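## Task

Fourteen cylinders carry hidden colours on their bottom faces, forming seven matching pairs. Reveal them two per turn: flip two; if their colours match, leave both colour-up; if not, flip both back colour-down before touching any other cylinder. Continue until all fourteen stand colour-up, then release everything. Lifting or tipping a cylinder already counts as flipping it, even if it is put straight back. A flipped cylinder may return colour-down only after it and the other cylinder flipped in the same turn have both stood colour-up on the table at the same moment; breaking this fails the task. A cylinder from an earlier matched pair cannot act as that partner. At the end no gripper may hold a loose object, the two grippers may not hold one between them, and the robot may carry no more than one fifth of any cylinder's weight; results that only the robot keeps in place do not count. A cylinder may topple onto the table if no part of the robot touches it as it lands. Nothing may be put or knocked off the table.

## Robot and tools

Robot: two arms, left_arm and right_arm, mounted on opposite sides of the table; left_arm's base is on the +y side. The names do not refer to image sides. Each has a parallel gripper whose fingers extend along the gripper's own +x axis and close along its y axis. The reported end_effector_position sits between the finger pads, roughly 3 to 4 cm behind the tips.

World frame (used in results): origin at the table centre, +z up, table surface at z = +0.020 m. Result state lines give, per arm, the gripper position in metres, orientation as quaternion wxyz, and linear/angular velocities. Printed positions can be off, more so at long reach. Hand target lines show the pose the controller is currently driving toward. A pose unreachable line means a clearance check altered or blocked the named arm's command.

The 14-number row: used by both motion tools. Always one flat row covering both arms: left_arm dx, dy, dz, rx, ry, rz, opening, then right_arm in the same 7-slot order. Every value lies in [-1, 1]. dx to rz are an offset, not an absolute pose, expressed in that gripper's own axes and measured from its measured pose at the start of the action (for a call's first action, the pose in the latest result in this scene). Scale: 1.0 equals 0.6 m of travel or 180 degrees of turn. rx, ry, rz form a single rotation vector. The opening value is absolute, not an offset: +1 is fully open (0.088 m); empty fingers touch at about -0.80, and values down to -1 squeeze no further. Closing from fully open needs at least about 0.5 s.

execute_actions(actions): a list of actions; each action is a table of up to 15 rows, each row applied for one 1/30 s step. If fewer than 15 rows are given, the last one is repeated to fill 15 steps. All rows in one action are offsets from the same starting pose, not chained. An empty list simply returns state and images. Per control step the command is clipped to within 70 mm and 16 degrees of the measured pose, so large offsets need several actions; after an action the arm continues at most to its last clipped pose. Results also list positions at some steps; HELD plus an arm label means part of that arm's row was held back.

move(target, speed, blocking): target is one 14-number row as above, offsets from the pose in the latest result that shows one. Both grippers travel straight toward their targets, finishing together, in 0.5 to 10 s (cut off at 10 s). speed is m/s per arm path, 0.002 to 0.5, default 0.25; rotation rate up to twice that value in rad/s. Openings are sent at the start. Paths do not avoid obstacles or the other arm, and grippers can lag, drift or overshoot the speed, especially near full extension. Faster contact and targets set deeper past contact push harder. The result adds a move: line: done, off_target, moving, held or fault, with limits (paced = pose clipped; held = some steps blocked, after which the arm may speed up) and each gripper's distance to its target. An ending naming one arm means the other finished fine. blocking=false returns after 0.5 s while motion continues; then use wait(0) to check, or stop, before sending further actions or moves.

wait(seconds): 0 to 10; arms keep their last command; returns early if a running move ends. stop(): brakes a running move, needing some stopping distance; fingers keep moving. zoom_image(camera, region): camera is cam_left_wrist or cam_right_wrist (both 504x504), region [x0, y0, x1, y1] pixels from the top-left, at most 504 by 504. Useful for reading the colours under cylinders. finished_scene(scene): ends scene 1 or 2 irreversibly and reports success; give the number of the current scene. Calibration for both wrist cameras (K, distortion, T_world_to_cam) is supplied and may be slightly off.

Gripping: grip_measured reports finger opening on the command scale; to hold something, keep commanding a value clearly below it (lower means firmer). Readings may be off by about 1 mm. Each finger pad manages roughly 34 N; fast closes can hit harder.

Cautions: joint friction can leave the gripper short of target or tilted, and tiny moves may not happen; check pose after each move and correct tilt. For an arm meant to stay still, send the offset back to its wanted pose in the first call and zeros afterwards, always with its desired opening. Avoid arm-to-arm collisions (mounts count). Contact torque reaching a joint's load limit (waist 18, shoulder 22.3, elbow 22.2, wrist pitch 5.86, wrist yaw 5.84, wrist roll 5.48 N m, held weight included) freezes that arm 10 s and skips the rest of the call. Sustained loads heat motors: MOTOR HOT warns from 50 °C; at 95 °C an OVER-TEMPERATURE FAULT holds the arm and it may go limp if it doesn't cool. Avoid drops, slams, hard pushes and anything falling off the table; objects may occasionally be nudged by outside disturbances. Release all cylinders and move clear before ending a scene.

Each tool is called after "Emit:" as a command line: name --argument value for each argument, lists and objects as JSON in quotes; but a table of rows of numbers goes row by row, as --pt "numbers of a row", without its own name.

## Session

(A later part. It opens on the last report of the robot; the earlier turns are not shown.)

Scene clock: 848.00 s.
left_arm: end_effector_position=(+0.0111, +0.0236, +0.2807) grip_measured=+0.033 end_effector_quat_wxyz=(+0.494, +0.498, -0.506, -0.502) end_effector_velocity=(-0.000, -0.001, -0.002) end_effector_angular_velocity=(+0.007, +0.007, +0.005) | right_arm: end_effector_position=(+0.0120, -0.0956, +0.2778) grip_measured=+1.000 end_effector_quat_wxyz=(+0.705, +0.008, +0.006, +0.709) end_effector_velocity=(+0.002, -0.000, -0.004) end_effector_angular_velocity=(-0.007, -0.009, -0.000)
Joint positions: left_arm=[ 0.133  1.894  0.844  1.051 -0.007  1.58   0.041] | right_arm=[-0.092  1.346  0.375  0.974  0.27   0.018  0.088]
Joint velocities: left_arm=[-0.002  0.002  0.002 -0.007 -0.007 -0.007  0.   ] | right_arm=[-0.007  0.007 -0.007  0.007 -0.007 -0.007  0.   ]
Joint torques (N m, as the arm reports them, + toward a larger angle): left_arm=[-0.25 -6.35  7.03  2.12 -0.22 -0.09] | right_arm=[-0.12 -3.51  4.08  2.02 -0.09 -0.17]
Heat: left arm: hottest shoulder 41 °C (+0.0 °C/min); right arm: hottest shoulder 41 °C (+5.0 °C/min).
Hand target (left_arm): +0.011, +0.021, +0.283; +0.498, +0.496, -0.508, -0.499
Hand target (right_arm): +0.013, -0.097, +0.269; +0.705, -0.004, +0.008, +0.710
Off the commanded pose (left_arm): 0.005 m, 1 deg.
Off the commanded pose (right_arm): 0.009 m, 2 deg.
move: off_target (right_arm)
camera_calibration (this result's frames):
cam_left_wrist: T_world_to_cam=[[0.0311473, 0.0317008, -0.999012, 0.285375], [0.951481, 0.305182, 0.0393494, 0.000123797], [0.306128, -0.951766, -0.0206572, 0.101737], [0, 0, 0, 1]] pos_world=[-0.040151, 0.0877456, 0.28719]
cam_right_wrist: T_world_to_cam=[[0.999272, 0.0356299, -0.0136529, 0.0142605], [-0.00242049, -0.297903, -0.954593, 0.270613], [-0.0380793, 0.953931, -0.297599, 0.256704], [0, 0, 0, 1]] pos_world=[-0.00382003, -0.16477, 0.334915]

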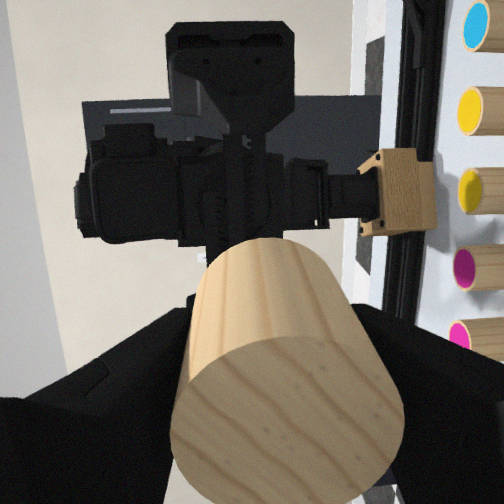

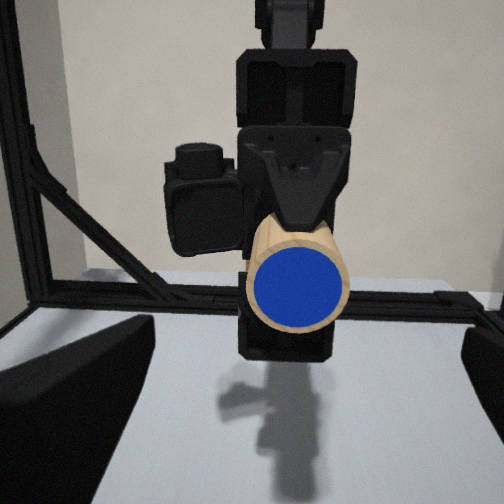

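Emit:
move --target '[0,0,0,0,0,0,-0.3,0.133,-0.001,-0.002,-0.006,0.001,-0.002,1]' --speed 0.1

Emit:
execute_actions --actions '[[[0,0,0,0,0,0,-0.3,0,0,0,0,0,0,-0.3]],[[0,0,0,0,0,0,-0.3,0,0,0,0,0,0,-0.3]],[[0,0,0,0,0,0,1,0,0,0,0,0,0,-0.3]]]'

Emit:
move --target '[-0.2,0,0,0,0,0,1,-0.1,0,0,0,0,0,-0.3]' --speed 0.2

Emit:
move --target '[0,0,0,0,0,0,1,0.085,-0.022,-0.206,0,0.506,0,-0.3]' --speed 0.3

Scene clock: 851.97 s.
left_arm: end_effector_position=(+0.0109, +0.0235, +0.2804) grip_measured=+0.033 end_effector_quat_wxyz=(+0.494, +0.498, -0.506, -0.502) end_effector_velocity=(-0.000, +0.000, -0.000) end_effector_angular_velocity=(+0.012, +0.007, +0.005) | right_arm: end_effector_position=(+0.0118, -0.0194, +0.2780) grip_measured=+1.000 end_effector_quat_wxyz=(+0.707, +0.004, +0.001, +0.707) end_effector_velocity=(-0.000, +0.002, -0.003) end_effector_angular_velocity=(-0.017, -0.011, +0.005)
Joint positions: left_arm=[ 0.133  1.895  0.844  1.051 -0.007  1.58   0.041] | right_arm=[-0.159  1.65   0.648  1.005  0.209  0.006  0.088]
Joint velocities: left_arm=[-0.002 -0.007  0.002 -0.022 -0.007 -0.007 -0.   ] | right_arm=[-0.002  0.002  0.007 -0.022 -0.007 -0.007  0.   ]
Joint torques (N m, as the arm reports them, + toward a larger angle): left_arm=[ 0.   -7.08  5.76  1.68  0.   -0.02] | right_arm=[-0.32 -5.68  7.15  1.62 -0.13 -0.17]
Heat: left arm: hottest shoulder 41 °C (+0.0 °C/min); right arm: hottest shoulder 40 °C (+3.0 °C/min).
Hand target (left_arm): +0.011, +0.024, +0.281; +0.494, +0.498, -0.506, -0.502
Hand target (right_arm): +0.012, -0.016, +0.277; +0.707, -0.000, -0.000, +0.707
Off the commanded pose (left_arm): 0.000 m, 0 deg.
Off the commanded pose (right_arm): 0.004 m, 0 deg.
move: done
camera_calibration (this result's frames):
cam_left_wrist: T_world_to_cam=[[0.0311473, 0.0317008, -0.999012, 0.285155], [0.951481, 0.305182, 0.0393494, 0.000305409], [0.306128, -0.951766, -0.0206572, 0.101637], [0, 0, 0, 1]] pos_world=[-0.0402863, 0.0876018, 0.286961]
cam_right_wrist: T_world_to_cam=[[0.999574, 0.0291195, -0.00180908, 0.00836392], [0.00692791, -0.29713, -0.954812, 0.293547], [-0.0283412, 0.954393, -0.297206, 0.183816], [0, 0, 0, 1]] pos_world=[-0.00518448, -0.088454, 0.334929]

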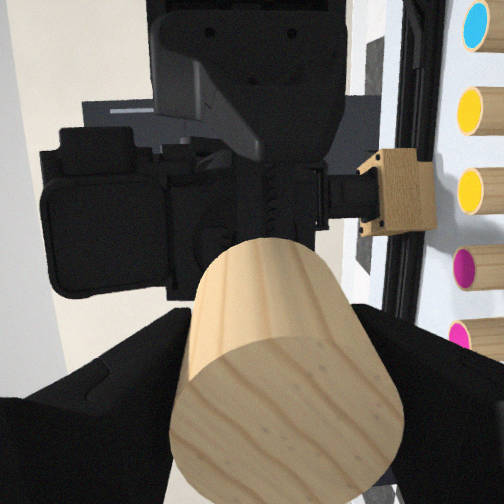

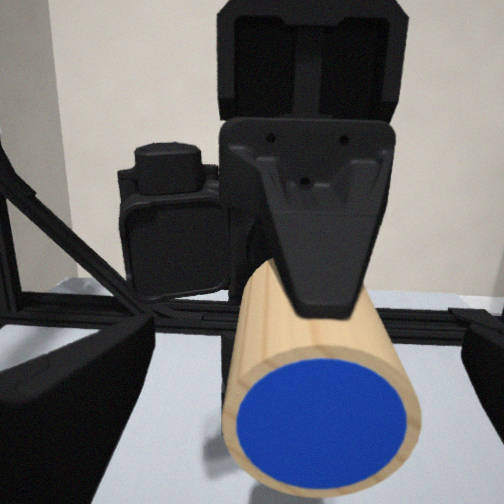

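Scene clock: 853.47 s.
left_arm: end_effector_position=(+0.0112, +0.0235, +0.2804) grip_measured=+1.000 end_effector_quat_wxyz=(+0.494, +0.498, -0.506, -0.502) end_effector_velocity=(-0.000, -0.000, -0.003) end_effector_angular_velocity=(+0.017, +0.007, +0.005) | right_arm: end_effector_position=(+0.0117, -0.0194, +0.2780) grip_measured=+0.025 end_effector_quat_wxyz=(+0.707, +0.004, +0.001, +0.707) end_effector_velocity=(+0.000, -0.000, -0.002) end_effector_angular_velocity=(-0.007, -0.009, +0.005)
Joint positions: left_arm=[ 0.133  1.895  0.844  1.051 -0.008  1.58   0.088] | right_arm=[-0.159  1.65   0.648  1.005  0.208  0.006  0.04 ]
Joint velocities: left_arm=[-0.002 -0.002  0.002 -0.022 -0.007 -0.007  0.   ] | right_arm=[-0.002 -0.002 -0.002 -0.007 -0.007 -0.007 -0.   ]
Joint torques (N m, as the arm reports them, + toward a larger angle): left_arm=[-0.06 -7.06  5.8   1.73 -0.01 -0.02] | right_arm=[ 0.07 -6.88  5.69  1.84  0.01 -0.01]
Heat: left arm: hottest shoulder 41 °C (+0.0 °C/min); right arm: hottest shoulder 40 °C (+3.0 °C/min).
Hand target (left_arm): +0.011, +0.023, +0.280; +0.494, +0.498, -0.506, -0.502
Hand target (right_arm): +0.012, -0.019, +0.278; +0.707, +0.004, +0.001, +0.707
Off the commanded pose (left_arm): 0.000 m, 0 deg.
Off the commanded pose (right_arm): 0.000 m, 0 deg.
Step readings (end_effector_position; steps 1 to 15: 1st action; 16 to 30: 2nd action; 31 to 45: 3rd action):
0: left_arm (+0.0109, +0.0235, +0.2804) | right_arm (+0.0118, -0.0194, +0.2780)
1: left_arm (+0.0109, +0.0235, +0.2804) | right_arm (+0.0118, -0.0194, +0.2780)
2: left_arm (+0.0109, +0.0235, +0.2804) | right_arm (+0.0118, -0.0194, +0.2780)
4: left_arm (+0.0109, +0.0235, +0.2804) | right_arm (+0.0118, -0.0194, +0.2780)
8: left_arm (+0.0109, +0.0235, +0.2804) | right_arm (+0.0118, -0.0194, +0.2780)
15: left_arm (+0.0112, +0.0235, +0.2804) | right_arm (+0.0117, -0.0194, +0.2780)
16: left_arm (+0.0112, +0.0235, +0.2804) | right_arm (+0.0117, -0.0194, +0.2780)
17: left_arm (+0.0112, +0.0235, +0.2804) | right_arm (+0.0117, -0.0194, +0.2780)
19: left_arm (+0.0112, +0.0235, +0.2804) | right_arm (+0.0117, -0.0194, +0.2780)
23: left_arm (+0.0112, +0.0235, +0.2804) | right_arm (+0.0117, -0.0194, +0.2780)
30: left_arm (+0.0112, +0.0235, +0.2804) | right_arm (+0.0117, -0.0194, +0.2780)
31: left_arm (+0.0112, +0.0235, +0.2804) | right_arm (+0.0117, -0.0194, +0.2780)
32: left_arm (+0.0112, +0.0235, +0.2804) | right_arm (+0.0117, -0.0194, +0.2780)
34: left_arm (+0.0112, +0.0235, +0.2805) | right_arm (+0.0117, -0.0194, +0.2780)
38: left_arm (+0.0112, +0.0235, +0.2805) | right_arm (+0.0117, -0.0194, +0.2780)
45: end_effector_position above
camera_calibration (this result's frames):
cam_left_wrist: T_world_to_cam=[[0.031123, 0.0317246, -0.999012, 0.285147], [0.951248, 0.305908, 0.0393494, 0.0000578818], [0.306854, -0.951532, -0.0206572, 0.101543], [0, 0, 0, 1]] pos_world=[-0.0400886, 0.0875577, 0.286961]
cam_right_wrist: T_world_to_cam=[[0.999563, 0.0295008, -0.00180778, 0.00842844], [0.00704248, -0.297127, -0.954812, 0.293546], [-0.0287049, 0.954382, -0.297205, 0.183818], [0, 0, 0, 1]] pos_world=[-0.00521559, -0.0884605, 0.334929]

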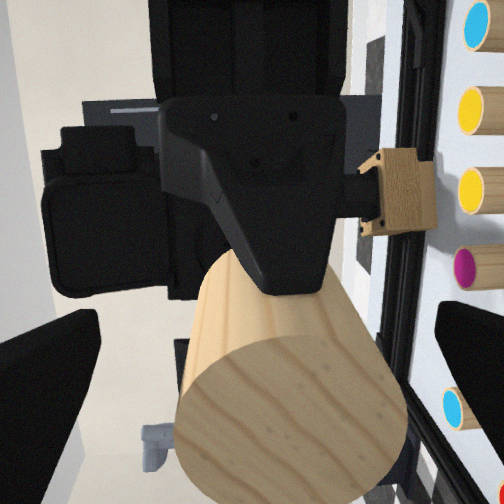

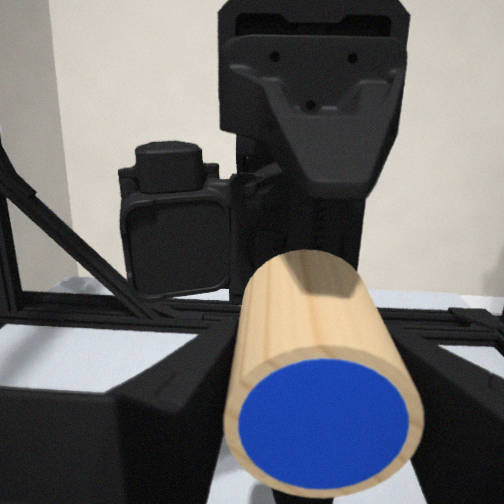

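Scene clock: 854.60 s.
left_arm: end_effector_position=(+0.0124, +0.1414, +0.2803) grip_measured=+1.000 end_effector_quat_wxyz=(+0.493, +0.498, -0.507, -0.503) end_effector_velocity=(+0.002, +0.003, -0.000) end_effector_angular_velocity=(+0.003, +0.022, +0.010) | right_arm: end_effector_position=(+0.0116, -0.0761, +0.2795) grip_measured=+0.024 end_effector_quat_wxyz=(+0.707, +0.005, +0.000, +0.708) end_effector_velocity=(+0.000, -0.002, -0.002) end_effector_angular_velocity=(-0.007, +0.005, +0.005)
Joint positions: left_arm=[ 0.129  1.5    0.369  1.13  -0.009  1.58   0.088] | right_arm=[-0.109  1.432  0.443  0.996  0.258  0.006  0.04 ]
Joint velocities: left_arm=[ 0.002 -0.017 -0.012 -0.007 -0.007 -0.022  0.   ] | right_arm=[-0.002 -0.007 -0.007 -0.007 -0.007  0.007 -0.   ]
Joint torques (N m, as the arm reports them, + toward a larger angle): left_arm=[-0.23 -5.16  5.02  1.59 -0.21 -0.06] | right_arm=[ 0.28 -6.21  4.22  1.74  0.1  -0.01]
Heat: left arm: hottest shoulder 41 °C (+0.0 °C/min); right arm: hottest shoulder 40 °C (+3.0 °C/min).
Hand target (left_arm): +0.012, +0.143, +0.281; +0.494, +0.498, -0.506, -0.502
Hand target (right_arm): +0.012, -0.079, +0.278; +0.707, +0.004, +0.001, +0.707
Off the commanded pose (left_arm): 0.002 m, 0 deg.
Off the commanded pose (right_arm): 0.004 m, 0 deg.
move: done
camera_calibration (this result's frames):
cam_left_wrist: T_world_to_cam=[[0.0312532, 0.0323794, -0.998987, 0.281082], [0.952291, 0.30261, 0.0396006, -0.0367914], [0.303586, -0.952564, -0.0213771, 0.21373], [0, 0, 0, 1]] pos_world=[-0.0386339, 0.205624, 0.286823]
cam_right_wrist: T_world_to_cam=[[0.999538, 0.0302725, -0.00283808, 0.0105799], [0.00617906, -0.293637, -0.955897, 0.278651], [-0.0297708, 0.955438, -0.293688, 0.237525], [0, 0, 0, 1]] pos_world=[-0.00522551, -0.145439, 0.33615]

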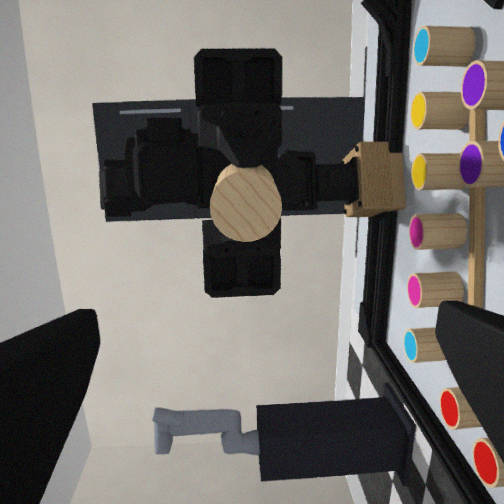

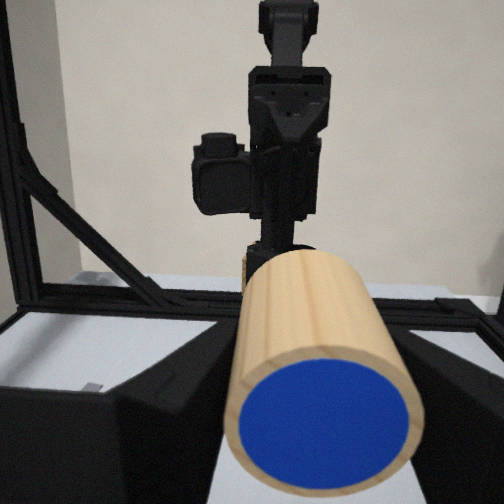

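Scene clock: 857.87 s.
left_arm: end_effector_position=(+0.0124, +0.1414, +0.2804) grip_measured=+1.000 end_effector_quat_wxyz=(+0.493, +0.497, -0.507, -0.503) end_effector_velocity=(+0.000, -0.000, +0.003) end_effector_angular_velocity=(-0.012, +0.008, +0.005) | right_arm: end_effector_position=(+0.0244, -0.0255, +0.1601) grip_measured=+0.024 end_effector_quat_wxyz=(+0.503, -0.499, +0.502, +0.496) end_effector_velocity=(+0.001, -0.006, -0.001) end_effector_angular_velocity=(-0.037, +0.003, +0.005)
Joint positions: left_arm=[ 0.129  1.499  0.369  1.13  -0.009  1.58   0.088] | right_arm=[-0.256  2.225  1.909 -1.256  0.004  0.123  0.04 ]
Joint velocities: left_arm=[-0.002 -0.002  0.002  0.007 -0.007 -0.007  0.   ] | right_arm=[-0.002  0.007  0.007 -0.037 -0.007 -0.007 -0.   ]
Joint torques (N m, as the arm reports them, + toward a larger angle): left_arm=[-0.02 -4.01  5.48  1.75  0.01 -0.06] | right_arm=[-0.18 -9.26  6.84 -0.16 -0.09 -0.18]
Heat: left arm: hottest shoulder 41 °C (+0.0 °C/min); right arm: hottest shoulder 40 °C (+2.0 °C/min).
Hand target (left_arm): +0.012, +0.141, +0.280; +0.493, +0.497, -0.507, -0.503
Hand target (right_arm): +0.025, -0.024, +0.156; +0.499, -0.502, +0.504, +0.495
Off the commanded pose (left_arm): 0.000 m, 0 deg.
Off the commanded pose (right_arm): 0.004 m, 1 deg.
move: done
camera_calibration (this result's frames):
cam_left_wrist: T_world_to_cam=[[0.0312424, 0.0319985, -0.999, 0.281275], [0.952292, 0.302625, 0.039475, -0.0367721], [0.303585, -0.952572, -0.0210172, 0.213657], [0, 0, 0, 1]] pos_world=[-0.0386331, 0.205652, 0.286936]
cam_right_wrist: T_world_to_cam=[[0.999678, -0.00522741, -0.0248391, -0.00141151], [0.00252442, -0.953239, 0.302208, -0.0388634], [-0.0252574, -0.302173, -0.952918, 0.227882], [0, 0, 0, 1]] pos_world=[0.00726486, 0.0318062, 0.228862]

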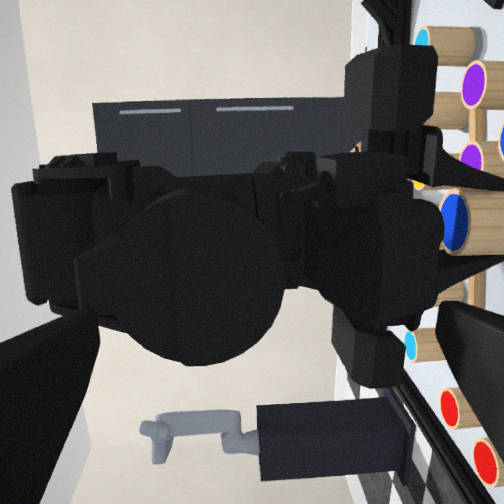

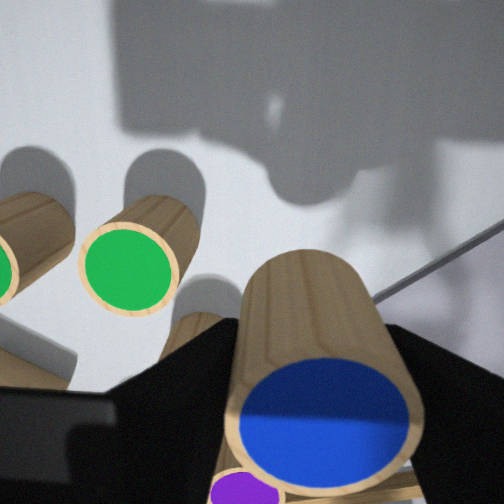

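Emit:
move --target '[0,0,0,0,0,0,1,0.149,-0.002,0.003,0,0,0,-0.3]' --speed 0.08

Emit:
execute_actions --actions '[[[0,0,0,0,0,0,1,0,0,0,0,0,0,0.35]]]'

Emit:
move --target '[0,0,0,0,0,0,1,-0.13,0,0,0,0,0,0.35]' --speed 0.15

Scene clock: 861.17 s.
left_arm: end_effector_position=(+0.0124, +0.1415, +0.2803) grip_measured=+1.000 end_effector_quat_wxyz=(+0.493, +0.498, -0.507, -0.503) end_effector_velocity=(+0.000, +0.001, -0.002) end_effector_angular_velocity=(+0.007, +0.007, +0.005) | right_arm: end_effector_position=(+0.0241, -0.0200, +0.0828) grip_measured=+0.024 end_effector_quat_wxyz=(+0.509, -0.492, +0.497, +0.503) end_effector_velocity=(+0.000, -0.004, -0.001) end_effector_angular_velocity=(-0.013, +0.006, +0.005)
Joint positions: left_arm=[ 0.129  1.499  0.369  1.13  -0.009  1.58   0.088] | right_arm=[-0.257  2.294  1.71  -0.964  0.004  0.123  0.04 ]
Joint velocities: left_arm=[-0.002 -0.002 -0.002 -0.007 -0.007 -0.007  0.   ] | right_arm=[-0.002 -0.002 -0.007 -0.007 -0.007 -0.007 -0.   ]
Joint torques (N m, as the arm reports them, + toward a larger angle): left_arm=[ 0.07 -4.11  5.55  1.74  0.   -0.07] | right_arm=[-0.19 -9.12  3.71  0.77  0.01 -0.12]
Heat: left arm: hottest shoulder 40 °C (-1.0 °C/min); right arm: hottest shoulder 41 °C (+3.0 °C/min).
Hand target (left_arm): +0.012, +0.141, +0.280; +0.493, +0.497, -0.507, -0.503
Hand target (right_arm): +0.026, -0.025, +0.071; +0.503, -0.499, +0.502, +0.496
Off the commanded pose (left_arm): 0.000 m, 0 deg.
Off the commanded pose (right_arm): 0.013 m, 1 deg.
move: off_target (right_arm)
camera_calibration (this result's frames):
cam_left_wrist: T_world_to_cam=[[0.0312532, 0.0323794, -0.998987, 0.281072], [0.952291, 0.30261, 0.0396006, -0.0368242], [0.303586, -0.952564, -0.0213771, 0.213825], [0, 0, 0, 1]] pos_world=[-0.0386311, 0.205724, 0.286816]
cam_right_wrist: T_world_to_cam=[[0.9996, -0.00533175, -0.0277838, -0.00277202], [0.00261098, -0.960503, 0.278259, -0.00840369], [-0.0281701, -0.27822, -0.960104, 0.157025], [0, 0, 0, 1]] pos_world=[0.00721624, 0.0356008, 0.153021]

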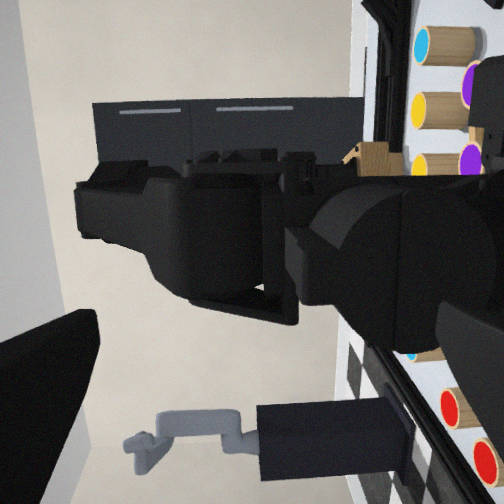

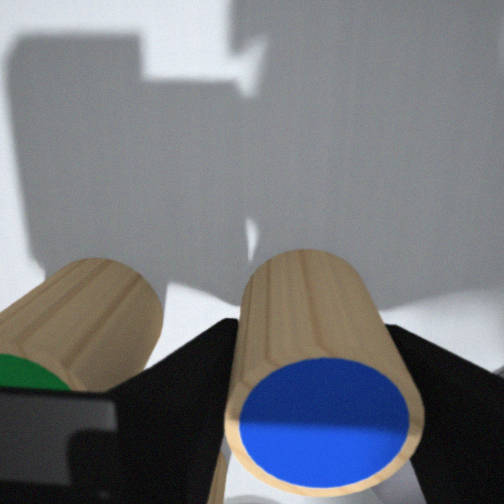

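Scene clock: 861.67 s.
left_arm: end_effector_position=(+0.0124, +0.1415, +0.2801) grip_measured=+1.000 end_effector_quat_wxyz=(+0.493, +0.498, -0.507, -0.503) end_effector_velocity=(-0.002, +0.001, -0.005) end_effector_angular_velocity=(+0.022, +0.007, -0.010) | right_arm: end_effector_position=(+0.0240, -0.0195, +0.0828) grip_measured=+0.344 end_effector_quat_wxyz=(+0.509, -0.491, +0.496, +0.503) end_effector_velocity=(-0.001, -0.007, -0.001) end_effector_angular_velocity=(-0.029, +0.019, +0.005)
Joint positions: left_arm=[ 0.129  1.5    0.369  1.13  -0.009  1.58   0.088] | right_arm=[-0.257  2.294  1.71  -0.962  0.004  0.123  0.056]
Joint velocities: left_arm=[-0.002 -0.002 -0.002 -0.022  0.007 -0.007  0.   ] | right_arm=[-0.002 -0.002 -0.007 -0.022 -0.022 -0.007  0.002]
Joint torques (N m, as the arm reports them, + toward a larger angle): left_arm=[ 0.04 -4.15  5.56  1.74  0.02 -0.04] | right_arm=[  0.07 -11.22   5.37   0.     0.01  -0.03]
Heat: left arm: hottest shoulder 40 °C (-1.0 °C/min); right arm: hottest shoulder 41 °C (+3.0 °C/min).
Hand target (left_arm): +0.012, +0.141, +0.280; +0.493, +0.498, -0.507, -0.503
Hand target (right_arm): +0.024, -0.020, +0.083; +0.509, -0.492, +0.497, +0.503
Off the commanded pose (left_arm): 0.000 m, 0 deg.
Off the commanded pose (right_arm): 0.001 m, 0 deg.
Step readings (end_effector_position):
0: left_arm (+0.0124, +0.1415, +0.2803) | right_arm (+0.0241, -0.0200, +0.0828)
1: left_arm (+0.0124, +0.1415, +0.2803) | right_arm (+0.0241, -0.0199, +0.0828)
2: left_arm (+0.0124, +0.1415, +0.2803) | right_arm (+0.0241, -0.0199, +0.0828)
4: left_arm (+0.0124, +0.1415, +0.2803) | right_arm (+0.0240, -0.0195, +0.0828)
8: left_arm (+0.0124, +0.1415, +0.2801) | right_arm (+0.0240, -0.0195, +0.0828)
15: end_effector_position above
camera_calibration (this result's frames):
cam_left_wrist: T_world_to_cam=[[0.031264, 0.0327604, -0.998974, 0.280878], [0.952291, 0.302595, 0.0397263, -0.0368434], [0.303586, -0.952556, -0.0217371, 0.213897], [0, 0, 0, 1]] pos_world=[-0.0386318, 0.205696, 0.286703]
cam_right_wrist: T_world_to_cam=[[0.999582, -0.00525989, -0.0284293, -0.00260118], [0.00279546, -0.961121, 0.276112, -0.00777488], [-0.0287763, -0.276076, -0.960705, 0.157275], [0, 0, 0, 1]] pos_world=[0.00714763, 0.0359336, 0.153168]

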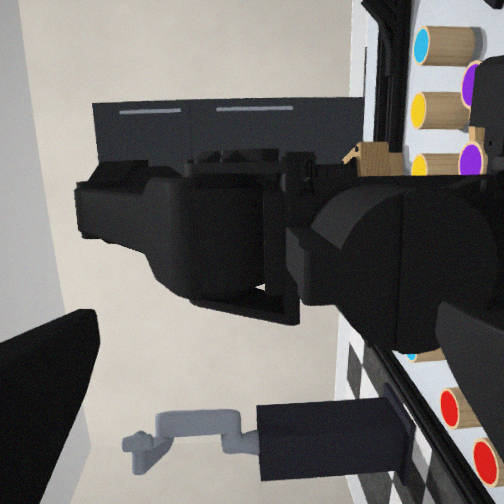

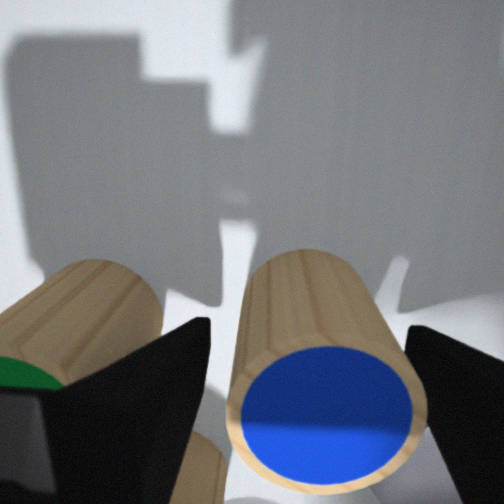

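Scene clock: 862.63 s.
left_arm: end_effector_position=(+0.0124, +0.1415, +0.2801) grip_measured=+1.000 end_effector_quat_wxyz=(+0.493, +0.498, -0.507, -0.503) end_effector_velocity=(-0.004, +0.001, -0.002) end_effector_angular_velocity=(+0.007, -0.008, -0.015) | right_arm: end_effector_position=(+0.0244, -0.0238, +0.1548) grip_measured=+0.350 end_effector_quat_wxyz=(+0.506, -0.496, +0.500, +0.499) end_effector_velocity=(+0.000, -0.001, +0.005) end_effector_angular_velocity=(-0.003, +0.007, +0.020)
Joint positions: left_arm=[ 0.129  1.5    0.369  1.13  -0.009  1.58   0.088] | right_arm=[-0.257  2.224  1.885 -1.223  0.004  0.123  0.056]
Joint velocities: left_arm=[-0.007 -0.002 -0.002 -0.007  0.007  0.007  0.   ] | right_arm=[-0.002 -0.002  0.017 -0.022 -0.007 -0.022  0.   ]
Joint torques (N m, as the arm reports them, + toward a larger angle): left_arm=[-0.06 -4.06  5.47  1.74  0.   -0.03] | right_arm=[  0.12 -11.74   7.08  -0.06   0.     0.  ]
Heat: left arm: hottest shoulder 40 °C (-1.0 °C/min); right arm: hottest shoulder 41 °C (+3.0 °C/min).
Hand target (left_arm): +0.012, +0.141, +0.280; +0.493, +0.498, -0.507, -0.503
Hand target (right_arm): +0.024, -0.021, +0.161; +0.509, -0.491, +0.496, +0.503
Off the commanded pose (left_arm): 0.000 m, 0 deg.
Off the commanded pose (right_arm): 0.006 m, 1 deg.
move: done
camera_calibration (this result's frames):
cam_left_wrist: T_world_to_cam=[[0.031264, 0.0327604, -0.998974, 0.280878], [0.952291, 0.302595, 0.0397263, -0.0368434], [0.303586, -0.952556, -0.0217371, 0.213897], [0, 0, 0, 1]] pos_world=[-0.0386318, 0.205696, 0.286703]
cam_right_wrist: T_world_to_cam=[[0.999631, -0.00569766, -0.0265584, -0.00136049], [0.00228915, -0.956603, 0.291384, -0.0340305], [-0.0270661, -0.291338, -0.956237, 0.224159], [0, 0, 0, 1]] pos_world=[0.00750501, 0.0327446, 0.224229]

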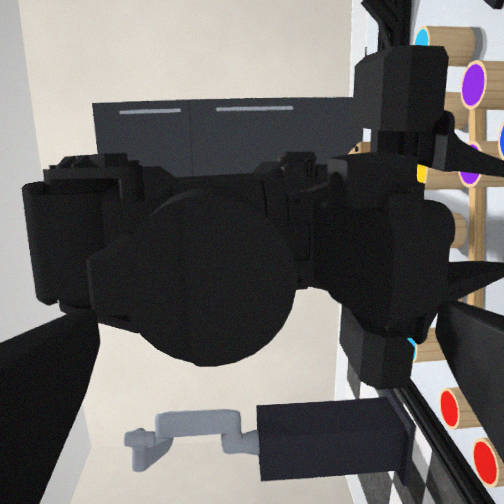

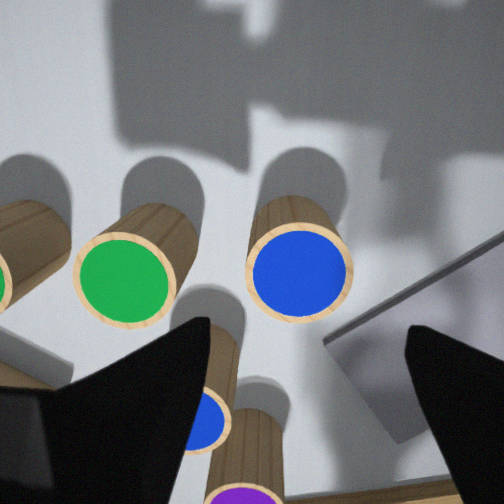

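Emit:
finished_scene --scene 2

The scene is finished: the task was done.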